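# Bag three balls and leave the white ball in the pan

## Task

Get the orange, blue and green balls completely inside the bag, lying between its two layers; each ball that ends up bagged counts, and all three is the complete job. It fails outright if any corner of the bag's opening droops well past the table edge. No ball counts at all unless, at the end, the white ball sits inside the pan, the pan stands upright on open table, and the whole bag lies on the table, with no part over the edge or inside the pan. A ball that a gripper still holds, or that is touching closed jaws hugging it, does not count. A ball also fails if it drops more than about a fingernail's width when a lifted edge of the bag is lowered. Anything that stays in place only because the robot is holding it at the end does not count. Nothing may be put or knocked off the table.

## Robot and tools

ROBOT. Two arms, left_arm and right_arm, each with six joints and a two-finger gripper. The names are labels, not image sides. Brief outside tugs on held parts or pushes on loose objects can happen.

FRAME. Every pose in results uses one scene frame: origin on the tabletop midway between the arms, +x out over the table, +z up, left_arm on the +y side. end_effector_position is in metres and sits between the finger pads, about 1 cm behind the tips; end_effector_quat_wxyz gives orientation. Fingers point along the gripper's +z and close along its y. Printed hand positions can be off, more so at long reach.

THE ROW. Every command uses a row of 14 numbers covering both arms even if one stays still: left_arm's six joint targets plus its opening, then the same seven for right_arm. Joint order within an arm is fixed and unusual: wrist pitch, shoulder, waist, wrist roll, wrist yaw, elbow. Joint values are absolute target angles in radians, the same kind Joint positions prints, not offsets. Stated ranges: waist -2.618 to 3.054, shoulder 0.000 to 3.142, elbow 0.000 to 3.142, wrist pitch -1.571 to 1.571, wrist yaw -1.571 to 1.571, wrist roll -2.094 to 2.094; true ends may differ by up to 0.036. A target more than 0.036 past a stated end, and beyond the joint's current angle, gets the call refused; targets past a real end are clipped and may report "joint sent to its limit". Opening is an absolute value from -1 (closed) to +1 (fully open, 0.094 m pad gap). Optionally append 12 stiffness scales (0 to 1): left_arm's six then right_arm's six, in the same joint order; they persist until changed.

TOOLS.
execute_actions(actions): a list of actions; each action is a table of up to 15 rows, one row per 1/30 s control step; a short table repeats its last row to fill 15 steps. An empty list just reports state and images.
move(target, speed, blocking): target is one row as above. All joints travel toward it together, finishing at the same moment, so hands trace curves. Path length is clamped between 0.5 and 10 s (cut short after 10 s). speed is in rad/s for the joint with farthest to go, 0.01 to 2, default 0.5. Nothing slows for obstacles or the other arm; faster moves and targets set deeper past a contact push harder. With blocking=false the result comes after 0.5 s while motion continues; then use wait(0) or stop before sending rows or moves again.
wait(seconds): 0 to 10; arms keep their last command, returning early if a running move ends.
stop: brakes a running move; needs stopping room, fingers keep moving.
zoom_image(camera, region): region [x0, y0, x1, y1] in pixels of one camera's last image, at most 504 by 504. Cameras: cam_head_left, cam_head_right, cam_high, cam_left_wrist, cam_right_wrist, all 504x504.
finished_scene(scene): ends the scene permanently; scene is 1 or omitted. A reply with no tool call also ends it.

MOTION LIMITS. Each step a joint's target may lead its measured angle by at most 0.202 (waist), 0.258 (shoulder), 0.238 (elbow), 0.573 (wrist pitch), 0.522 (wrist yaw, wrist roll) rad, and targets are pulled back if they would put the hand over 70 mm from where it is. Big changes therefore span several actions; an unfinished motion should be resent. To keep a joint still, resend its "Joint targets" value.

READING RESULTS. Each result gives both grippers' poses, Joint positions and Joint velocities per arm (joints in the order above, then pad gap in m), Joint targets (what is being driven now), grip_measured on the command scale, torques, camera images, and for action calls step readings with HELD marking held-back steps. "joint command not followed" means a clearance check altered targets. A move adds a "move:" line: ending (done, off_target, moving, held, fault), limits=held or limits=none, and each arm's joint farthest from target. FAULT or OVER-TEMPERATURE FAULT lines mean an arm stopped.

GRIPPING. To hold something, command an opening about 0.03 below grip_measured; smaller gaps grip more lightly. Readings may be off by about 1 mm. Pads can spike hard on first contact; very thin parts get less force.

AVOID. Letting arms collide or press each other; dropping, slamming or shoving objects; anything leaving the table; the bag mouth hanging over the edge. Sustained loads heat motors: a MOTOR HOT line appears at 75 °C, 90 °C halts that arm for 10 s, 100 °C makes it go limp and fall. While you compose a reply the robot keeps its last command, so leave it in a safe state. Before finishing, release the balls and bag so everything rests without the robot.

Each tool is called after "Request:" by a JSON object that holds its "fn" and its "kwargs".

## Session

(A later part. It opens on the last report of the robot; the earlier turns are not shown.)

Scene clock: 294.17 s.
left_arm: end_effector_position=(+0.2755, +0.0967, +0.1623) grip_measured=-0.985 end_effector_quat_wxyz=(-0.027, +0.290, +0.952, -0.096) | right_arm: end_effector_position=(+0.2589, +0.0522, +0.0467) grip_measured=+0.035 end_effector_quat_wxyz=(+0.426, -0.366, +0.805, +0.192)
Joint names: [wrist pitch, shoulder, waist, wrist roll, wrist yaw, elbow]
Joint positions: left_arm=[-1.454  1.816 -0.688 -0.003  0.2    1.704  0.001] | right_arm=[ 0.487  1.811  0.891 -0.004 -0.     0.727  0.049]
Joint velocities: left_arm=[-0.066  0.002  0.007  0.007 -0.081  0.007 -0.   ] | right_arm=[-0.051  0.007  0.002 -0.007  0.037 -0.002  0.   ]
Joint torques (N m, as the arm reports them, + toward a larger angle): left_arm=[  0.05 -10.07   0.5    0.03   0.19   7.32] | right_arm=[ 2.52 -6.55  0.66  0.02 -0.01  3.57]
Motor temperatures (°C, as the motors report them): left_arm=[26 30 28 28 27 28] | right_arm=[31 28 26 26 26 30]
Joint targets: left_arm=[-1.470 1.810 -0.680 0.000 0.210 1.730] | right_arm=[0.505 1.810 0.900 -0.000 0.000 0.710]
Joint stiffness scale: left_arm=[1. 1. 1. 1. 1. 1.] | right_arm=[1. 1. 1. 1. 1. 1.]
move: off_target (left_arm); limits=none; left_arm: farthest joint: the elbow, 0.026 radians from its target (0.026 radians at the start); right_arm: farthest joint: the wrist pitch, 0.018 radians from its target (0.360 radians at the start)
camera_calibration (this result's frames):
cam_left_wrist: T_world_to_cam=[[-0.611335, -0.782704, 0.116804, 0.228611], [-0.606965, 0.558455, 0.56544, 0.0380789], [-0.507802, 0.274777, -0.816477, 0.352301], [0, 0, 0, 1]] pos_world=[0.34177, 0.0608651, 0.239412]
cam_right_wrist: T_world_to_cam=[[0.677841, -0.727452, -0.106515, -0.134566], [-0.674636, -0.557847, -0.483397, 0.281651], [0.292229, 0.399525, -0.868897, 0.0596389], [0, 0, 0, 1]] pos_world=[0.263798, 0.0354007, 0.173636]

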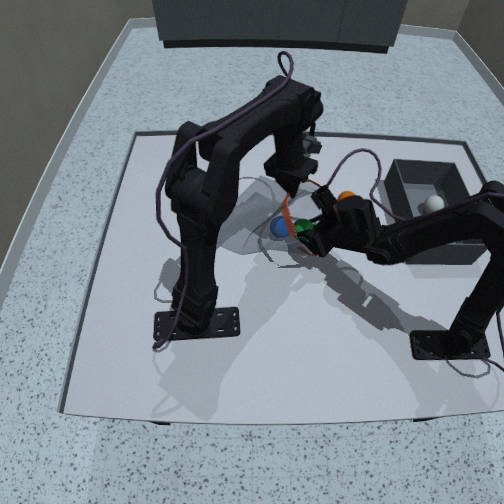

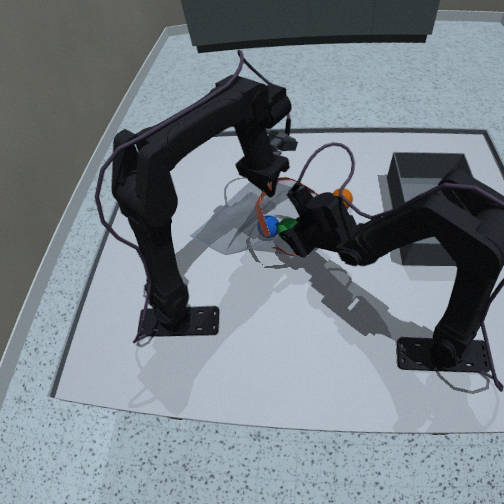

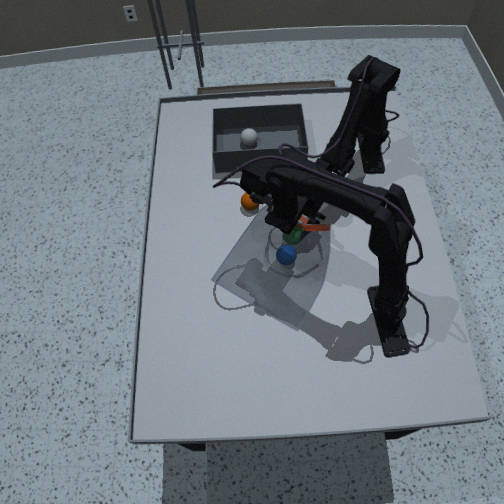

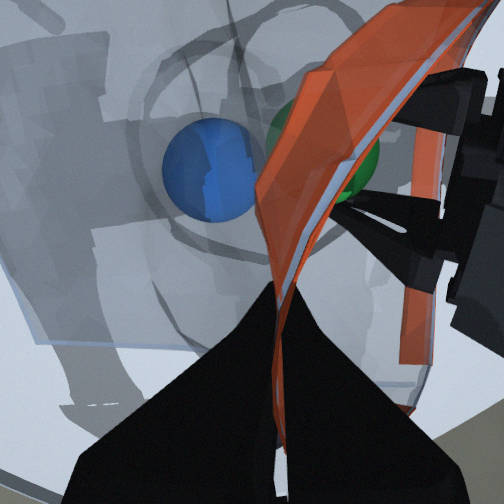

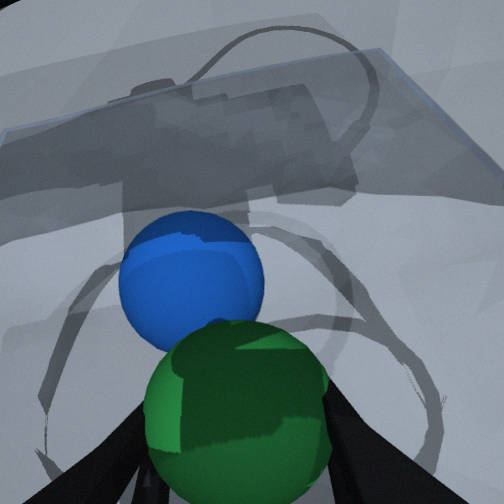

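Request:
{"fn": "execute_actions", "kwargs": {"actions": [[[-1.47,1.81,-0.68,0,0.21,1.73,-1,0.505,1.81,0.90,0,0,0.71,0.22]],[[-1.47,1.81,-0.68,0,0.21,1.73,-1,0.505,1.81,0.90,0,0,0.71,0.5]]]}}

Request:
{"fn": "move", "kwargs": {"target": [-1.47,1.81,-0.68,0,0.21,1.73,-1,-0.09,1.17,0.85,0,0,0.72,0.5], "speed": 0.5}}

Request:
{"fn": "move", "kwargs": {"target": [-1.47,1.81,-0.68,0,0.21,1.73,-1,-0.5,1.4,0.485,0,0,1.15,1], "speed": 0.7}}

Request:
{"fn": "move", "kwargs": {"target": [-1.47,1.81,-0.68,0,0.21,1.73,-1,-0.865,1.915,0.485,0,0,1.61,1], "speed": 0.6}}

Scene clock: 303.40 s.
left_arm: end_effector_position=(+0.2755, +0.0966, +0.1623) grip_measured=-0.985 end_effector_quat_wxyz=(-0.027, +0.290, +0.952, -0.097) | right_arm: end_effector_position=(+0.2593, +0.0527, +0.0475) grip_measured=+0.497 end_effector_quat_wxyz=(+0.428, -0.365, +0.804, +0.193)
Joint names: [wrist pitch, shoulder, waist, wrist roll, wrist yaw, elbow]
Joint positions: left_arm=[-1.454  1.816 -0.688 -0.003  0.201  1.704  0.001] | right_arm=[ 0.491  1.811  0.891 -0.004 -0.     0.727  0.07 ]
Joint velocities: left_arm=[ 0.037 -0.012 -0.007 -0.007 -0.051 -0.002 -0.001] | right_arm=[ 0.037 -0.027 -0.002 -0.051  0.037  0.002 -0.001]
Joint torques (N m, as the arm reports them, + toward a larger angle): left_arm=[  0.05 -10.08   0.49   0.03   0.19   7.35] | right_arm=[ 2.48 -6.57  0.65  0.02 -0.01  3.57]
Motor temperatures (°C, as the motors report them): left_arm=[26 31 28 28 27 28] | right_arm=[32 28 26 26 26 30]
Joint targets: left_arm=[-1.470 1.810 -0.680 -0.000 0.210 1.730] | right_arm=[0.505 1.810 0.900 -0.000 -0.000 0.710]
Joint stiffness scale: left_arm=[1. 1. 1. 1. 1. 1.] | right_arm=[1. 1. 1. 1. 1. 1.]
Step readings (joint positions; steps 1 to 15: 1st action; 16 to 30: 2nd action):
0: left_arm=[-1.454 1.816 -0.688 -0.003 0.200 1.704] | right_arm=[0.487 1.811 0.891 -0.004 -0.000 0.727]
1: left_arm=[-1.454 1.816 -0.688 -0.003 0.200 1.704] | right_arm=[0.487 1.811 0.891 -0.004 -0.000 0.727]
2: left_arm=[-1.454 1.816 -0.688 -0.003 0.200 1.704] | right_arm=[0.487 1.811 0.891 -0.004 -0.000 0.727]
4: left_arm=[-1.454 1.816 -0.688 -0.003 0.200 1.704] | right_arm=[0.488 1.811 0.891 -0.004 -0.000 0.727]
8: left_arm=[-1.454 1.816 -0.688 -0.003 0.200 1.704] | right_arm=[0.488 1.811 0.891 -0.004 -0.000 0.727]
15: left_arm=[-1.454 1.816 -0.688 -0.003 0.200 1.704] | right_arm=[0.488 1.811 0.891 -0.004 -0.000 0.727]
16: left_arm=[-1.454 1.816 -0.688 -0.003 0.200 1.704] | right_arm=[0.488 1.811 0.891 -0.004 -0.000 0.727]
17: left_arm=[-1.454 1.816 -0.688 -0.003 0.200 1.704] | right_arm=[0.489 1.811 0.891 -0.004 -0.000 0.727]
19: left_arm=[-1.454 1.816 -0.688 -0.003 0.201 1.704] | right_arm=[0.490 1.811 0.891 -0.004 -0.000 0.727]
23: left_arm=[-1.454 1.816 -0.688 -0.003 0.201 1.704] | right_arm=[0.490 1.811 0.891 -0.004 -0.000 0.727]
30: Joint positions above
camera_calibration (this result's frames):
cam_left_wrist: T_world_to_cam=[[-0.611289, -0.782627, 0.11756, 0.228333], [-0.606721, 0.558814, 0.565346, 0.0379929], [-0.508149, 0.274264, -0.816433, 0.352454], [0, 0, 0, 1]] pos_world=[0.341728, 0.0608033, 0.239433]
cam_right_wrist: T_world_to_cam=[[0.677956, -0.727238, -0.107242, -0.134423], [-0.673526, -0.556072, -0.486976, 0.282364], [0.294513, 0.402379, -0.866806, 0.0592583], [0, 0, 0, 1]] pos_world=[0.26386, 0.0354132, 0.174454]

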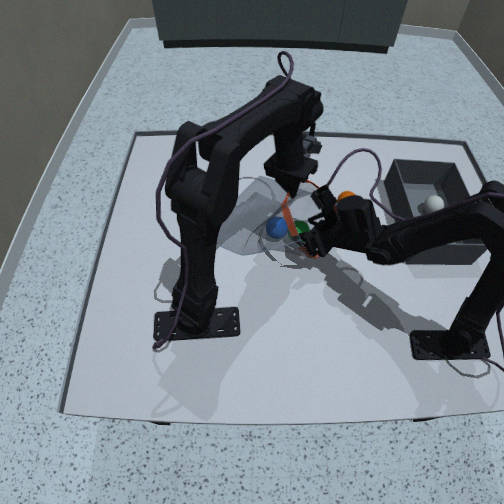

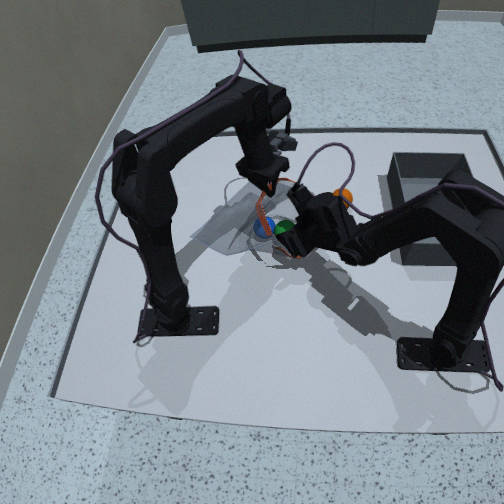

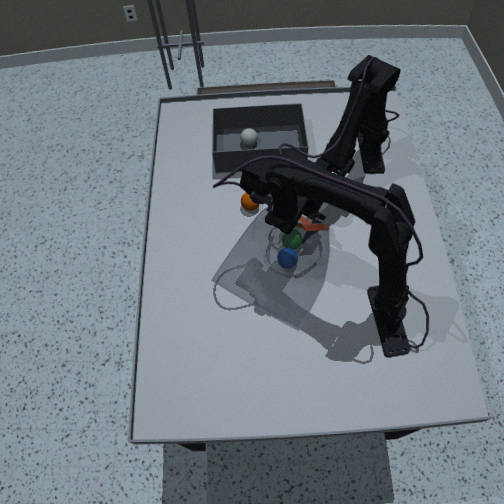

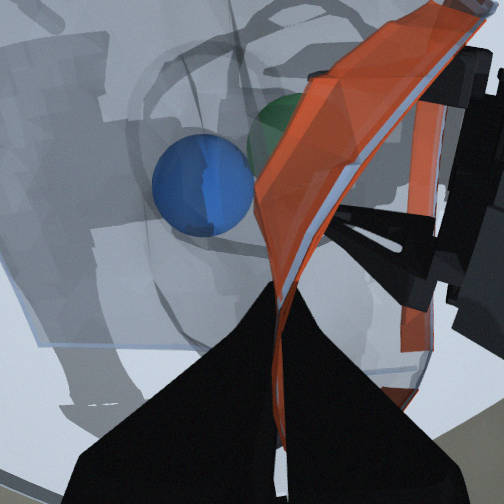

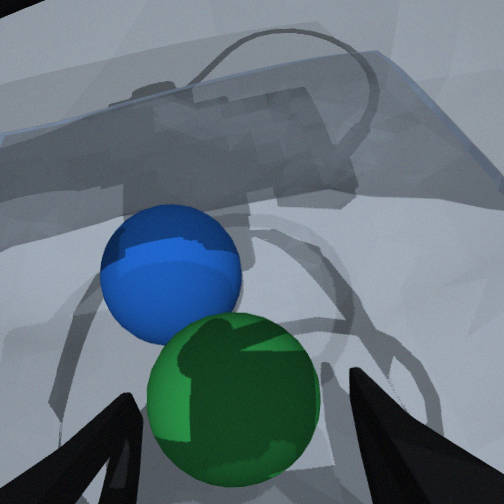

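Scene clock: 305.47 s.
left_arm: end_effector_position=(+0.2755, +0.0966, +0.1623) grip_measured=-0.985 end_effector_quat_wxyz=(-0.027, +0.290, +0.952, -0.097) | right_arm: end_effector_position=(+0.2166, -0.0124, +0.1801) grip_measured=+0.497 end_effector_quat_wxyz=(+0.451, -0.349, +0.798, +0.195)
Joint names: [wrist pitch, shoulder, waist, wrist roll, wrist yaw, elbow]
Joint positions: left_arm=[-1.454  1.816 -0.688 -0.003  0.201  1.704  0.001] | right_arm=[-0.086  1.185  0.862 -0.004 -0.     0.727  0.07 ]
Joint velocities: left_arm=[-0.037  0.002 -0.017  0.007  0.022  0.002  0.001] | right_arm=[-0.066  0.007 -0.022  0.007 -0.037 -0.032  0.   ]
Joint torques (N m, as the arm reports them, + toward a larger angle): left_arm=[  0.05 -10.07   0.56   0.02   0.19   7.35] | right_arm=[ 2.31 -4.14 -0.82  0.02 -0.01  5.57]
Motor temperatures (°C, as the motors report them): left_arm=[26 31 28 28 27 28] | right_arm=[32 28 26 26 26 30]
Joint targets: left_arm=[-1.470 1.810 -0.680 0.000 0.210 1.730] | right_arm=[-0.090 1.170 0.850 0.000 0.000 0.720]
Joint stiffness scale: left_arm=[1. 1. 1. 1. 1. 1.] | right_arm=[1. 1. 1. 1. 1. 1.]
move: off_target (left_arm); limits=none; left_arm: farthest joint: the elbow, 0.026 radians from its target (0.026 radians at the start); right_arm: farthest joint: the shoulder, 0.015 radians from its target (0.641 radians at the start)
camera_calibration (this result's frames):
cam_left_wrist: T_world_to_cam=[[-0.611289, -0.782627, 0.11756, 0.228333], [-0.606721, 0.558814, 0.565346, 0.0379929], [-0.508149, 0.274264, -0.816433, 0.352454], [0, 0, 0, 1]] pos_world=[0.341728, 0.0608033, 0.239433]
cam_right_wrist: T_world_to_cam=[[0.66058, -0.742354, -0.112002, -0.134114], [-0.671987, -0.518133, -0.529124, 0.289738], [0.334766, 0.424792, -0.84112, 0.199893], [0, 0, 0, 1]] pos_world=[0.216376, -0.0343508, 0.30642]

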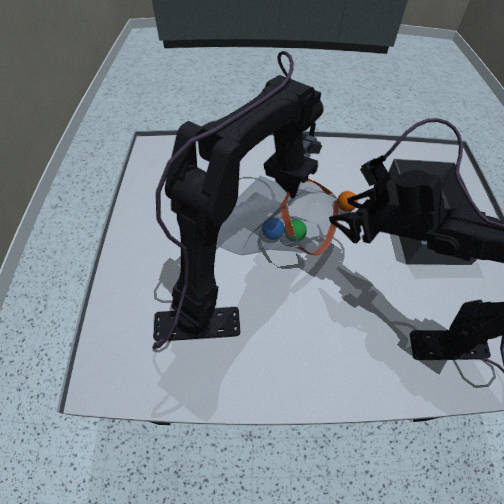

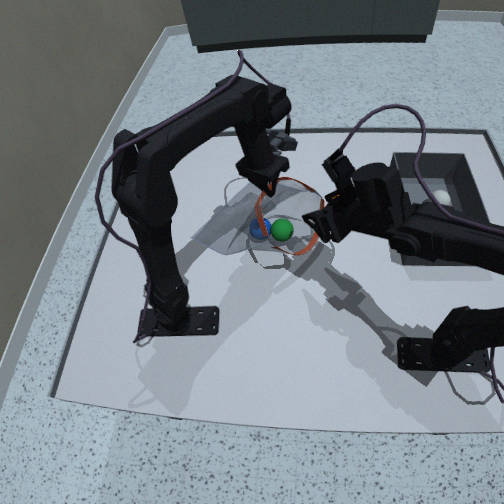

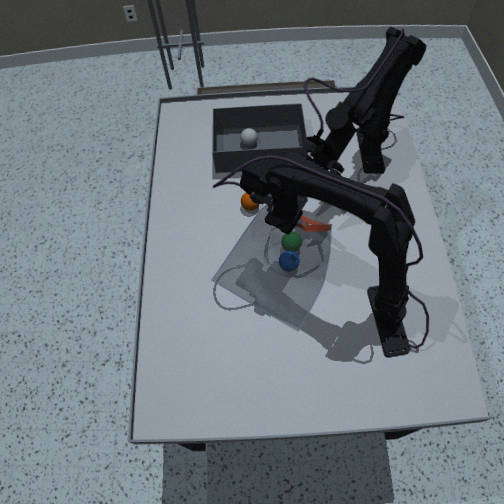

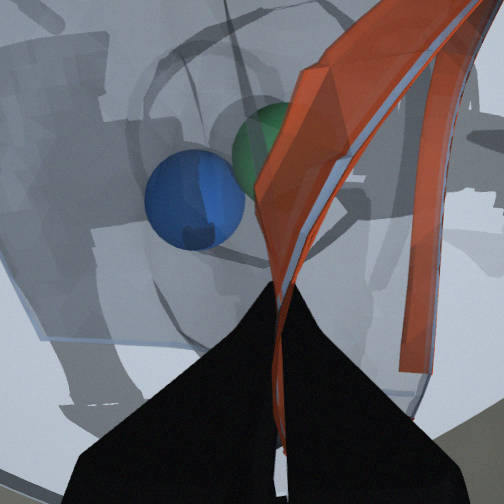

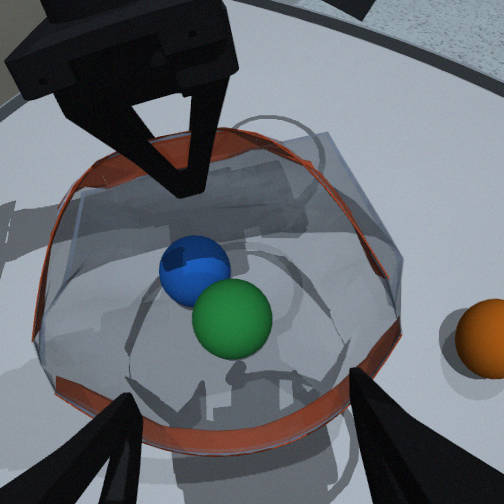

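Scene clock: 306.93 s.
left_arm: end_effector_position=(+0.2754, +0.0967, +0.1623) grip_measured=-0.985 end_effector_quat_wxyz=(-0.027, +0.290, +0.952, -0.096) | right_arm: end_effector_position=(+0.3207, -0.1151, +0.1917) grip_measured=+1.000 end_effector_quat_wxyz=(+0.375, -0.207, +0.900, +0.085)
Joint names: [wrist pitch, shoulder, waist, wrist roll, wrist yaw, elbow]
Joint positions: left_arm=[-1.454  1.816 -0.688 -0.003  0.201  1.704  0.001] | right_arm=[-0.495  1.397  0.49  -0.004 -0.001  1.11   0.094]
Joint velocities: left_arm=[ 0.037  0.002 -0.017  0.051 -0.007 -0.007 -0.003] | right_arm=[-0.022 -0.002 -0.007 -0.051  0.007 -0.002  0.   ]
Joint torques (N m, as the arm reports them, + toward a larger angle): left_arm=[  0.05 -10.05   0.49   0.03   0.2    7.36] | right_arm=[ 2.08 -4.33 -0.33  0.01 -0.01  8.48]
Motor temperatures (°C, as the motors report them): left_arm=[26 31 28 28 27 28] | right_arm=[32 28 26 26 26 30]
Joint targets: left_arm=[-1.470 1.810 -0.680 0.000 0.210 1.730] | right_arm=[-0.500 1.400 0.485 -0.000 -0.000 1.150]
Joint stiffness scale: left_arm=[1. 1. 1. 1. 1. 1.] | right_arm=[1. 1. 1. 1. 1. 1.]
move: off_target (left_arm, right_arm); limits=none; left_arm: farthest joint: the elbow, 0.026 radians from its target (0.026 radians at the start); right_arm: farthest joint: the elbow, 0.040 radians from its target (0.423 radians at the start)
camera_calibration (this result's frames):
cam_left_wrist: T_world_to_cam=[[-0.611252, -0.782653, 0.117585, 0.228315], [-0.606542, 0.558694, 0.565657, 0.0378289], [-0.508407, 0.274438, -0.816214, 0.352418], [0, 0, 0, 1]] pos_world=[0.341675, 0.0608392, 0.239404]
cam_right_wrist: T_world_to_cam=[[0.324662, -0.941788, -0.0873434, -0.197813], [-0.905496, -0.282809, -0.31638, 0.373767], [0.273262, 0.181806, -0.944603, 0.229954], [0, 0, 0, 1]] pos_world=[0.33983, -0.1224, 0.318191]

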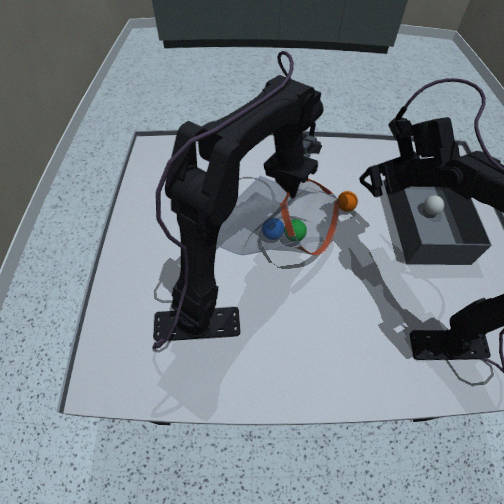

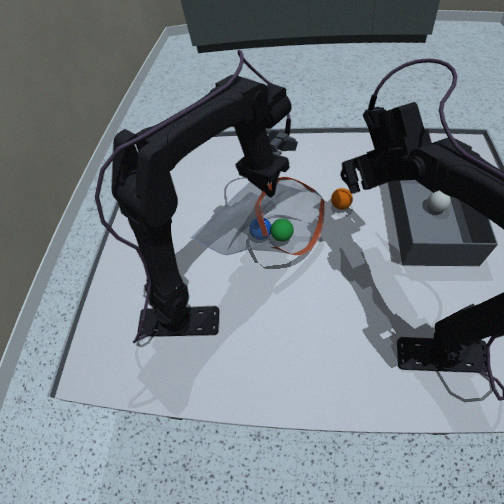

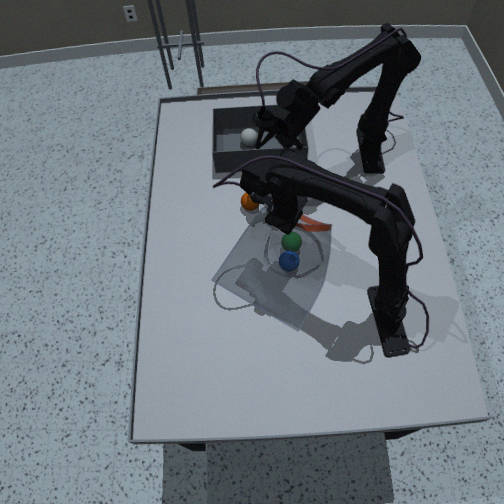

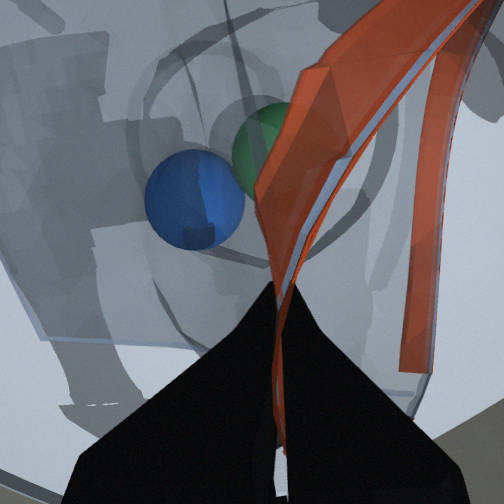

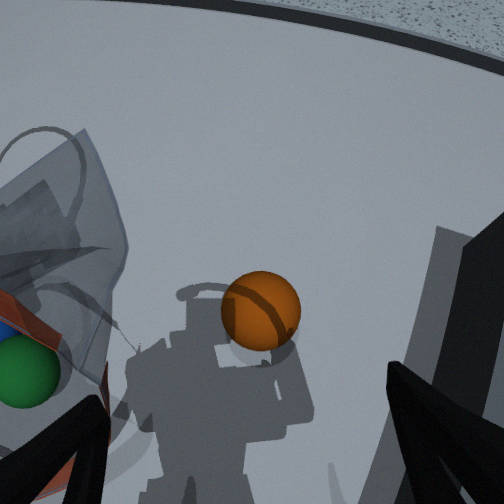

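Scene clock: 308.57 s.
left_arm: end_effector_position=(+0.2754, +0.0967, +0.1623) grip_measured=-0.985 end_effector_quat_wxyz=(-0.027, +0.290, +0.952, -0.096) | right_arm: end_effector_position=(+0.3608, -0.0958, +0.1021) grip_measured=+1.000 end_effector_quat_wxyz=(+0.169, -0.221, +0.960, +0.039)
Joint names: [wrist pitch, shoulder, waist, wrist roll, wrist yaw, elbow]
Joint positions: left_arm=[-1.454  1.816 -0.688 -0.003  0.201  1.704  0.001] | right_arm=[-0.859  1.925  0.49  -0.004 -0.001  1.563  0.094]
Joint velocities: left_arm=[-0.007 -0.012 -0.022 -0.037  0.007  0.002 -0.   ] | right_arm=[-0.037  0.012  0.002 -0.022 -0.037 -0.007  0.   ]
Joint torques (N m, as the arm reports them, + toward a larger angle): left_arm=[  0.06 -10.1    0.5    0.02   0.19   7.35] | right_arm=[ 1.37 -8.89 -0.34  0.02 -0.01  8.39]
Motor temperatures (°C, as the motors report them): left_arm=[26 31 28 28 27 28] | right_arm=[32 28 26 26 26 30]
Joint targets: left_arm=[-1.470 1.810 -0.680 -0.000 0.210 1.730] | right_arm=[-0.865 1.915 0.485 -0.000 0.000 1.610]
Joint stiffness scale: left_arm=[1. 1. 1. 1. 1. 1.] | right_arm=[1. 1. 1. 1. 1. 1.]
move: off_target (left_arm, right_arm); limits=none; left_arm: farthest joint: the elbow, 0.026 radians from its target (0.026 radians at the start); right_arm: farthest joint: the elbow, 0.047 radians from its target (0.500 radians at the start)
camera_calibration (this result's frames):
cam_left_wrist: T_world_to_cam=[[-0.611252, -0.782653, 0.117585, 0.228315], [-0.606542, 0.558694, 0.565657, 0.0378289], [-0.508407, 0.274438, -0.816214, 0.352418], [0, 0, 0, 1]] pos_world=[0.341675, 0.0608392, 0.239404]
cam_right_wrist: T_world_to_cam=[[0.301173, -0.953113, -0.0295227, -0.198959], [-0.946459, -0.302557, 0.11258, 0.356324], [-0.116234, -0.00596406, -0.993204, 0.258363], [0, 0, 0, 1]] pos_world=[0.427197, -0.0802811, 0.210619]

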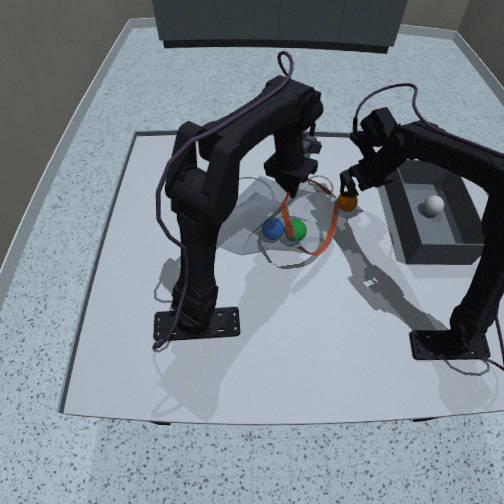

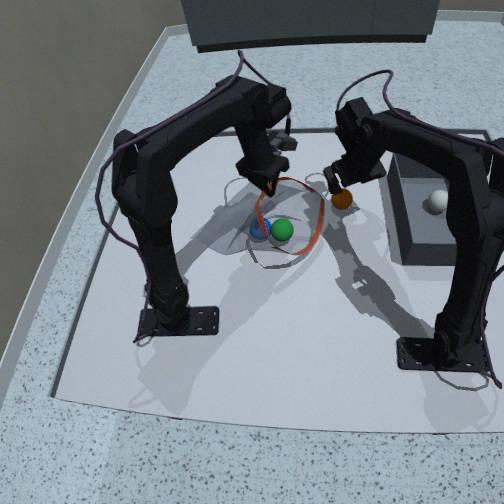

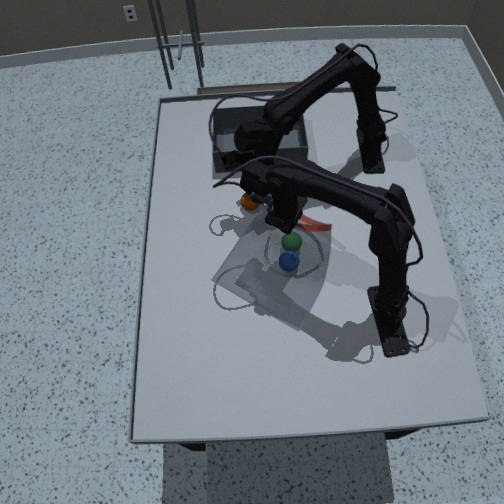

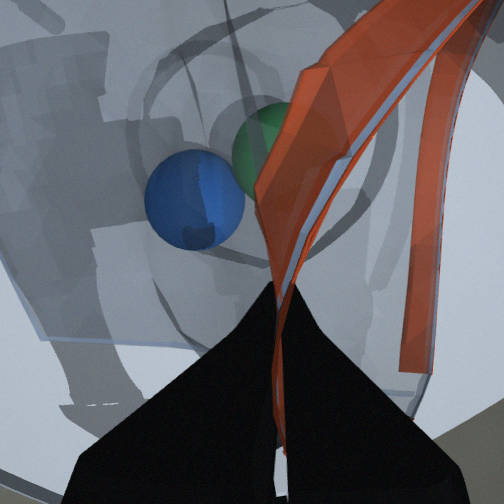

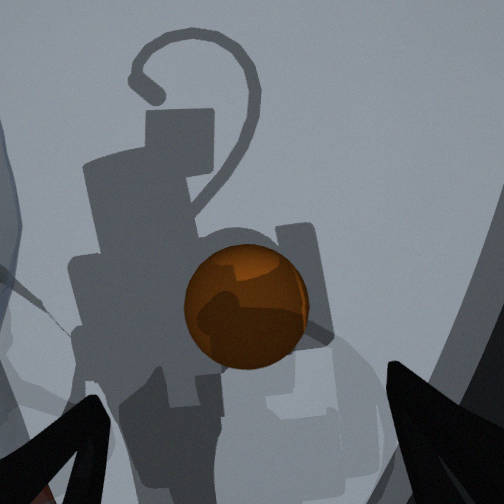

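Request:
{"fn": "move", "kwargs": {"target": [-1.47,1.81,-0.68,0,0.21,1.73,-1,-0.575,2.038,0.485,0,0,1.422,1], "speed": 0.3}}

Request:
{"fn": "execute_actions", "kwargs": {"actions": [[[-1.47,1.81,-0.68,0,0.21,1.73,-1,-0.575,2.038,0.485,0,0,1.422,0.35]],[[-1.47,1.81,-0.68,0,0.21,1.73,-1,-0.575,2.038,0.485,0,0,1.422,0.02]]]}}

Scene clock: 315.00 s.
left_arm: end_effector_position=(+0.2754, +0.0967, +0.1623) grip_measured=-0.985 end_effector_quat_wxyz=(-0.027, +0.290, +0.952, -0.096) | right_arm: end_effector_position=(+0.3774, -0.0878, +0.0306) grip_measured=+1.000 end_effector_quat_wxyz=(+0.179, -0.221, +0.958, +0.041)
Joint names: [wrist pitch, shoulder, waist, wrist roll, wrist yaw, elbow]
Joint positions: left_arm=[-1.454  1.816 -0.688 -0.003  0.201  1.704  0.001] | right_arm=[-0.592  2.045  0.49  -0.004 -0.001  1.435  0.094]
Joint velocities: left_arm=[-0.037 -0.007  0.007 -0.066 -0.007  0.007  0.   ] | right_arm=[-0.007 -0.007  0.002  0.037 -0.037 -0.007  0.   ]
Joint torques (N m, as the arm reports them, + toward a larger angle): left_arm=[  0.05 -10.06   0.51   0.02   0.19   7.37] | right_arm=[ 1.67 -9.32 -0.34  0.02 -0.01  4.4 ]
Motor temperatures (°C, as the motors report them): left_arm=[26 31 28 28 27 28] | right_arm=[31 29 26 26 26 31]
Joint targets: left_arm=[-1.470 1.810 -0.680 0.000 0.210 1.730] | right_arm=[-0.575 2.038 0.485 0.000 -0.000 1.422]
Joint stiffness scale: left_arm=[1. 1. 1. 1. 1. 1.] | right_arm=[1. 1. 1. 1. 1. 1.]
move: off_target (left_arm); limits=none; left_arm: farthest joint: the elbow, 0.026 radians from its target (0.026 radians at the start); right_arm: farthest joint: the wrist pitch, 0.017 radians from its target (0.285 radians at the start)
camera_calibration (this result's frames):
cam_left_wrist: T_world_to_cam=[[-0.611252, -0.782653, 0.117585, 0.228315], [-0.606542, 0.558694, 0.565657, 0.0378289], [-0.508407, 0.274438, -0.816214, 0.352418], [0, 0, 0, 1]] pos_world=[0.341675, 0.0608392, 0.239404]
cam_right_wrist: T_world_to_cam=[[0.301725, -0.952846, -0.0323455, -0.19855], [-0.948296, -0.303443, 0.0930411, 0.383659], [-0.0984689, 0.00260023, -0.995137, 0.183421], [0, 0, 0, 1]] pos_world=[0.441791, -0.0732458, 0.140411]

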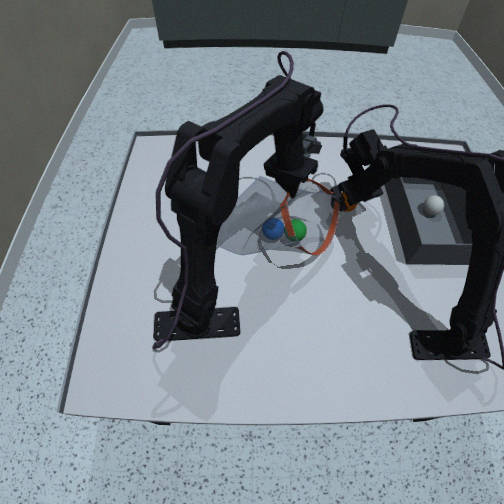

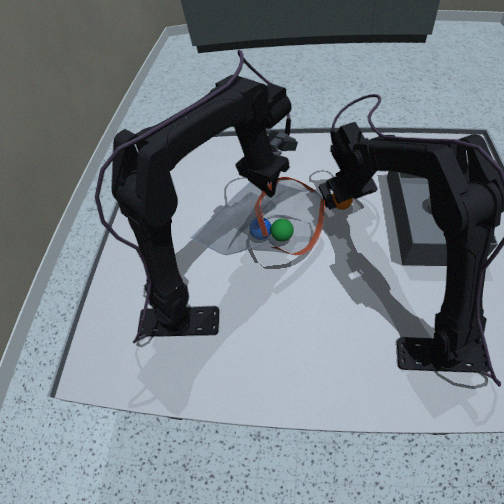

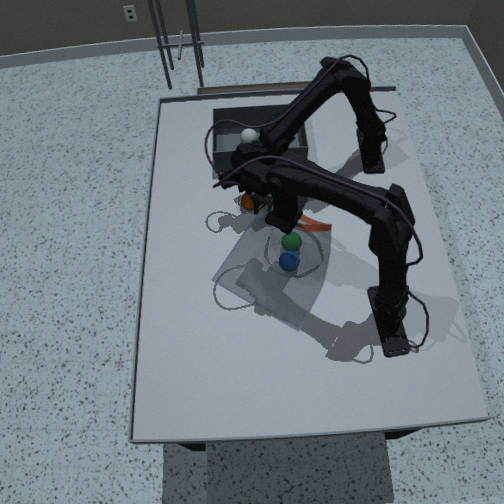

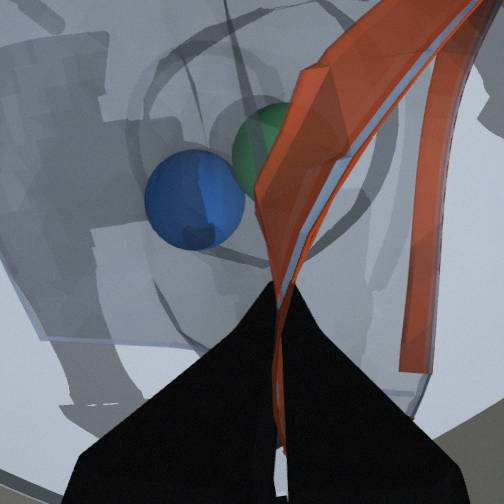

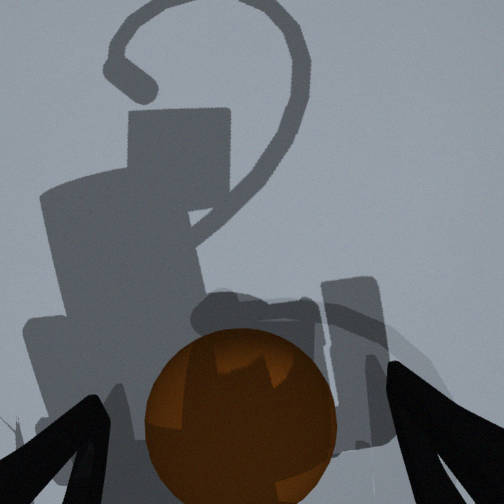

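Scene clock: 316.00 s.
left_arm: end_effector_position=(+0.2754, +0.0967, +0.1623) grip_measured=-0.985 end_effector_quat_wxyz=(-0.027, +0.290, +0.952, -0.096) | right_arm: end_effector_position=(+0.3777, -0.0876, +0.0307) grip_measured=+0.034 end_effector_quat_wxyz=(+0.180, -0.221, +0.958, +0.041)
Joint names: [wrist pitch, shoulder, waist, wrist roll, wrist yaw, elbow]
Joint positions: left_arm=[-1.454  1.816 -0.688 -0.003  0.201  1.704  0.001] | right_arm=[-0.59   2.045  0.49  -0.004 -0.001  1.435  0.049]
Joint velocities: left_arm=[-0.037  0.002  0.002 -0.007  0.007 -0.027  0.   ] | right_arm=[-0.022 -0.017 -0.002 -0.022 -0.051 -0.007 -0.001]
Joint torques (N m, as the arm reports them, + toward a larger angle): left_arm=[  0.07 -10.09   0.49   0.04   0.19   7.37] | right_arm=[ 1.65 -9.32 -0.34  0.01 -0.01  4.42]
Motor temperatures (°C, as the motors report them): left_arm=[26 31 28 28 27 28] | right_arm=[31 29 26 26 26 31]
Joint targets: left_arm=[-1.470 1.810 -0.680 -0.000 0.210 1.730] | right_arm=[-0.575 2.038 0.485 -0.000 0.000 1.422]
Joint stiffness scale: left_arm=[1. 1. 1. 1. 1. 1.] | right_arm=[1. 1. 1. 1. 1. 1.]
Step readings (joint positions; steps 1 to 15: 1st action; 16 to 30: 2nd action):
0: left_arm=[-1.454 1.816 -0.688 -0.003 0.201 1.704] | right_arm=[-0.592 2.045 0.490 -0.004 -0.001 1.435]
1: left_arm=[-1.454 1.816 -0.688 -0.003 0.201 1.704] | right_arm=[-0.591 2.045 0.490 -0.004 -0.001 1.435]
2: left_arm=[-1.454 1.816 -0.688 -0.003 0.201 1.704] | right_arm=[-0.591 2.045 0.490 -0.004 -0.001 1.435]
4: left_arm=[-1.454 1.816 -0.688 -0.003 0.201 1.704] | right_arm=[-0.591 2.045 0.490 -0.004 -0.001 1.435]
8: left_arm=[-1.454 1.816 -0.688 -0.003 0.201 1.704] | right_arm=[-0.591 2.045 0.490 -0.004 -0.001 1.435]
15: left_arm=[-1.454 1.816 -0.688 -0.003 0.201 1.704] | right_arm=[-0.591 2.045 0.490 -0.004 -0.001 1.435]
16: left_arm=[-1.454 1.816 -0.688 -0.003 0.201 1.704] | right_arm=[-0.591 2.045 0.490 -0.004 -0.001 1.435]
17: left_arm=[-1.454 1.816 -0.688 -0.003 0.201 1.704] | right_arm=[-0.591 2.045 0.490 -0.004 -0.001 1.435]
19: left_arm=[-1.454 1.816 -0.688 -0.003 0.201 1.704] | right_arm=[-0.590 2.045 0.490 -0.004 -0.001 1.435]
23: left_arm=[-1.454 1.816 -0.688 -0.003 0.201 1.704] | right_arm=[-0.590 2.045 0.490 -0.004 -0.001 1.435]
30: Joint positions above
camera_calibration (this result's frames):
cam_left_wrist: T_world_to_cam=[[-0.611252, -0.782653, 0.117585, 0.228315], [-0.606542, 0.558694, 0.565657, 0.0378289], [-0.508407, 0.274438, -0.816214, 0.352418], [0, 0, 0, 1]] pos_world=[0.341675, 0.0608392, 0.239404]
cam_right_wrist: T_world_to_cam=[[0.301781, -0.952819, -0.0326162, -0.198492], [-0.948454, -0.303519, 0.0911603, 0.38419], [-0.0967589, 0.00342457, -0.995302, 0.183062], [0, 0, 0, 1]] pos_world=[0.442, -0.0731448, 0.140705]

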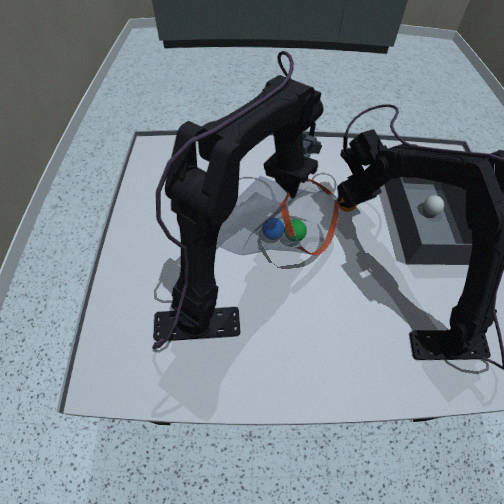

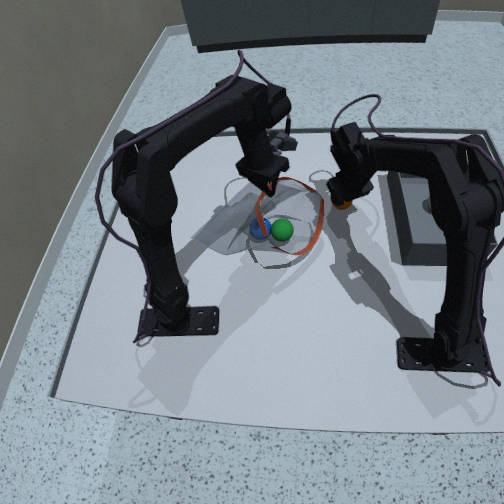

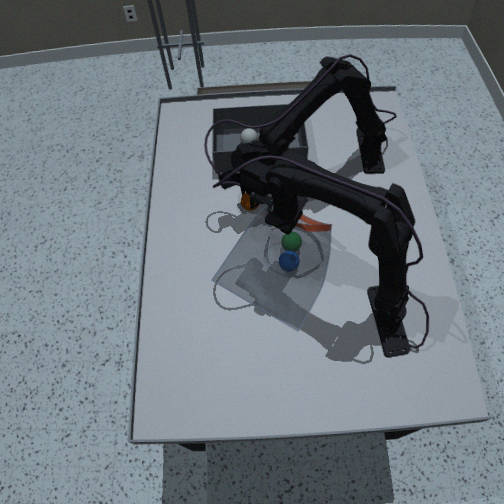

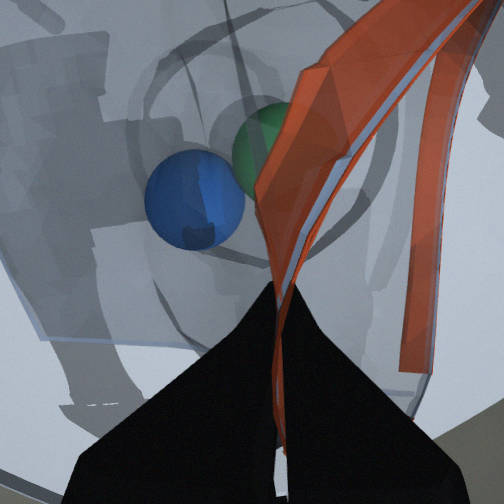

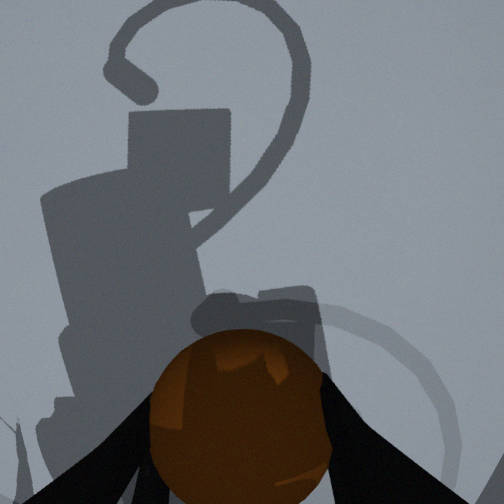

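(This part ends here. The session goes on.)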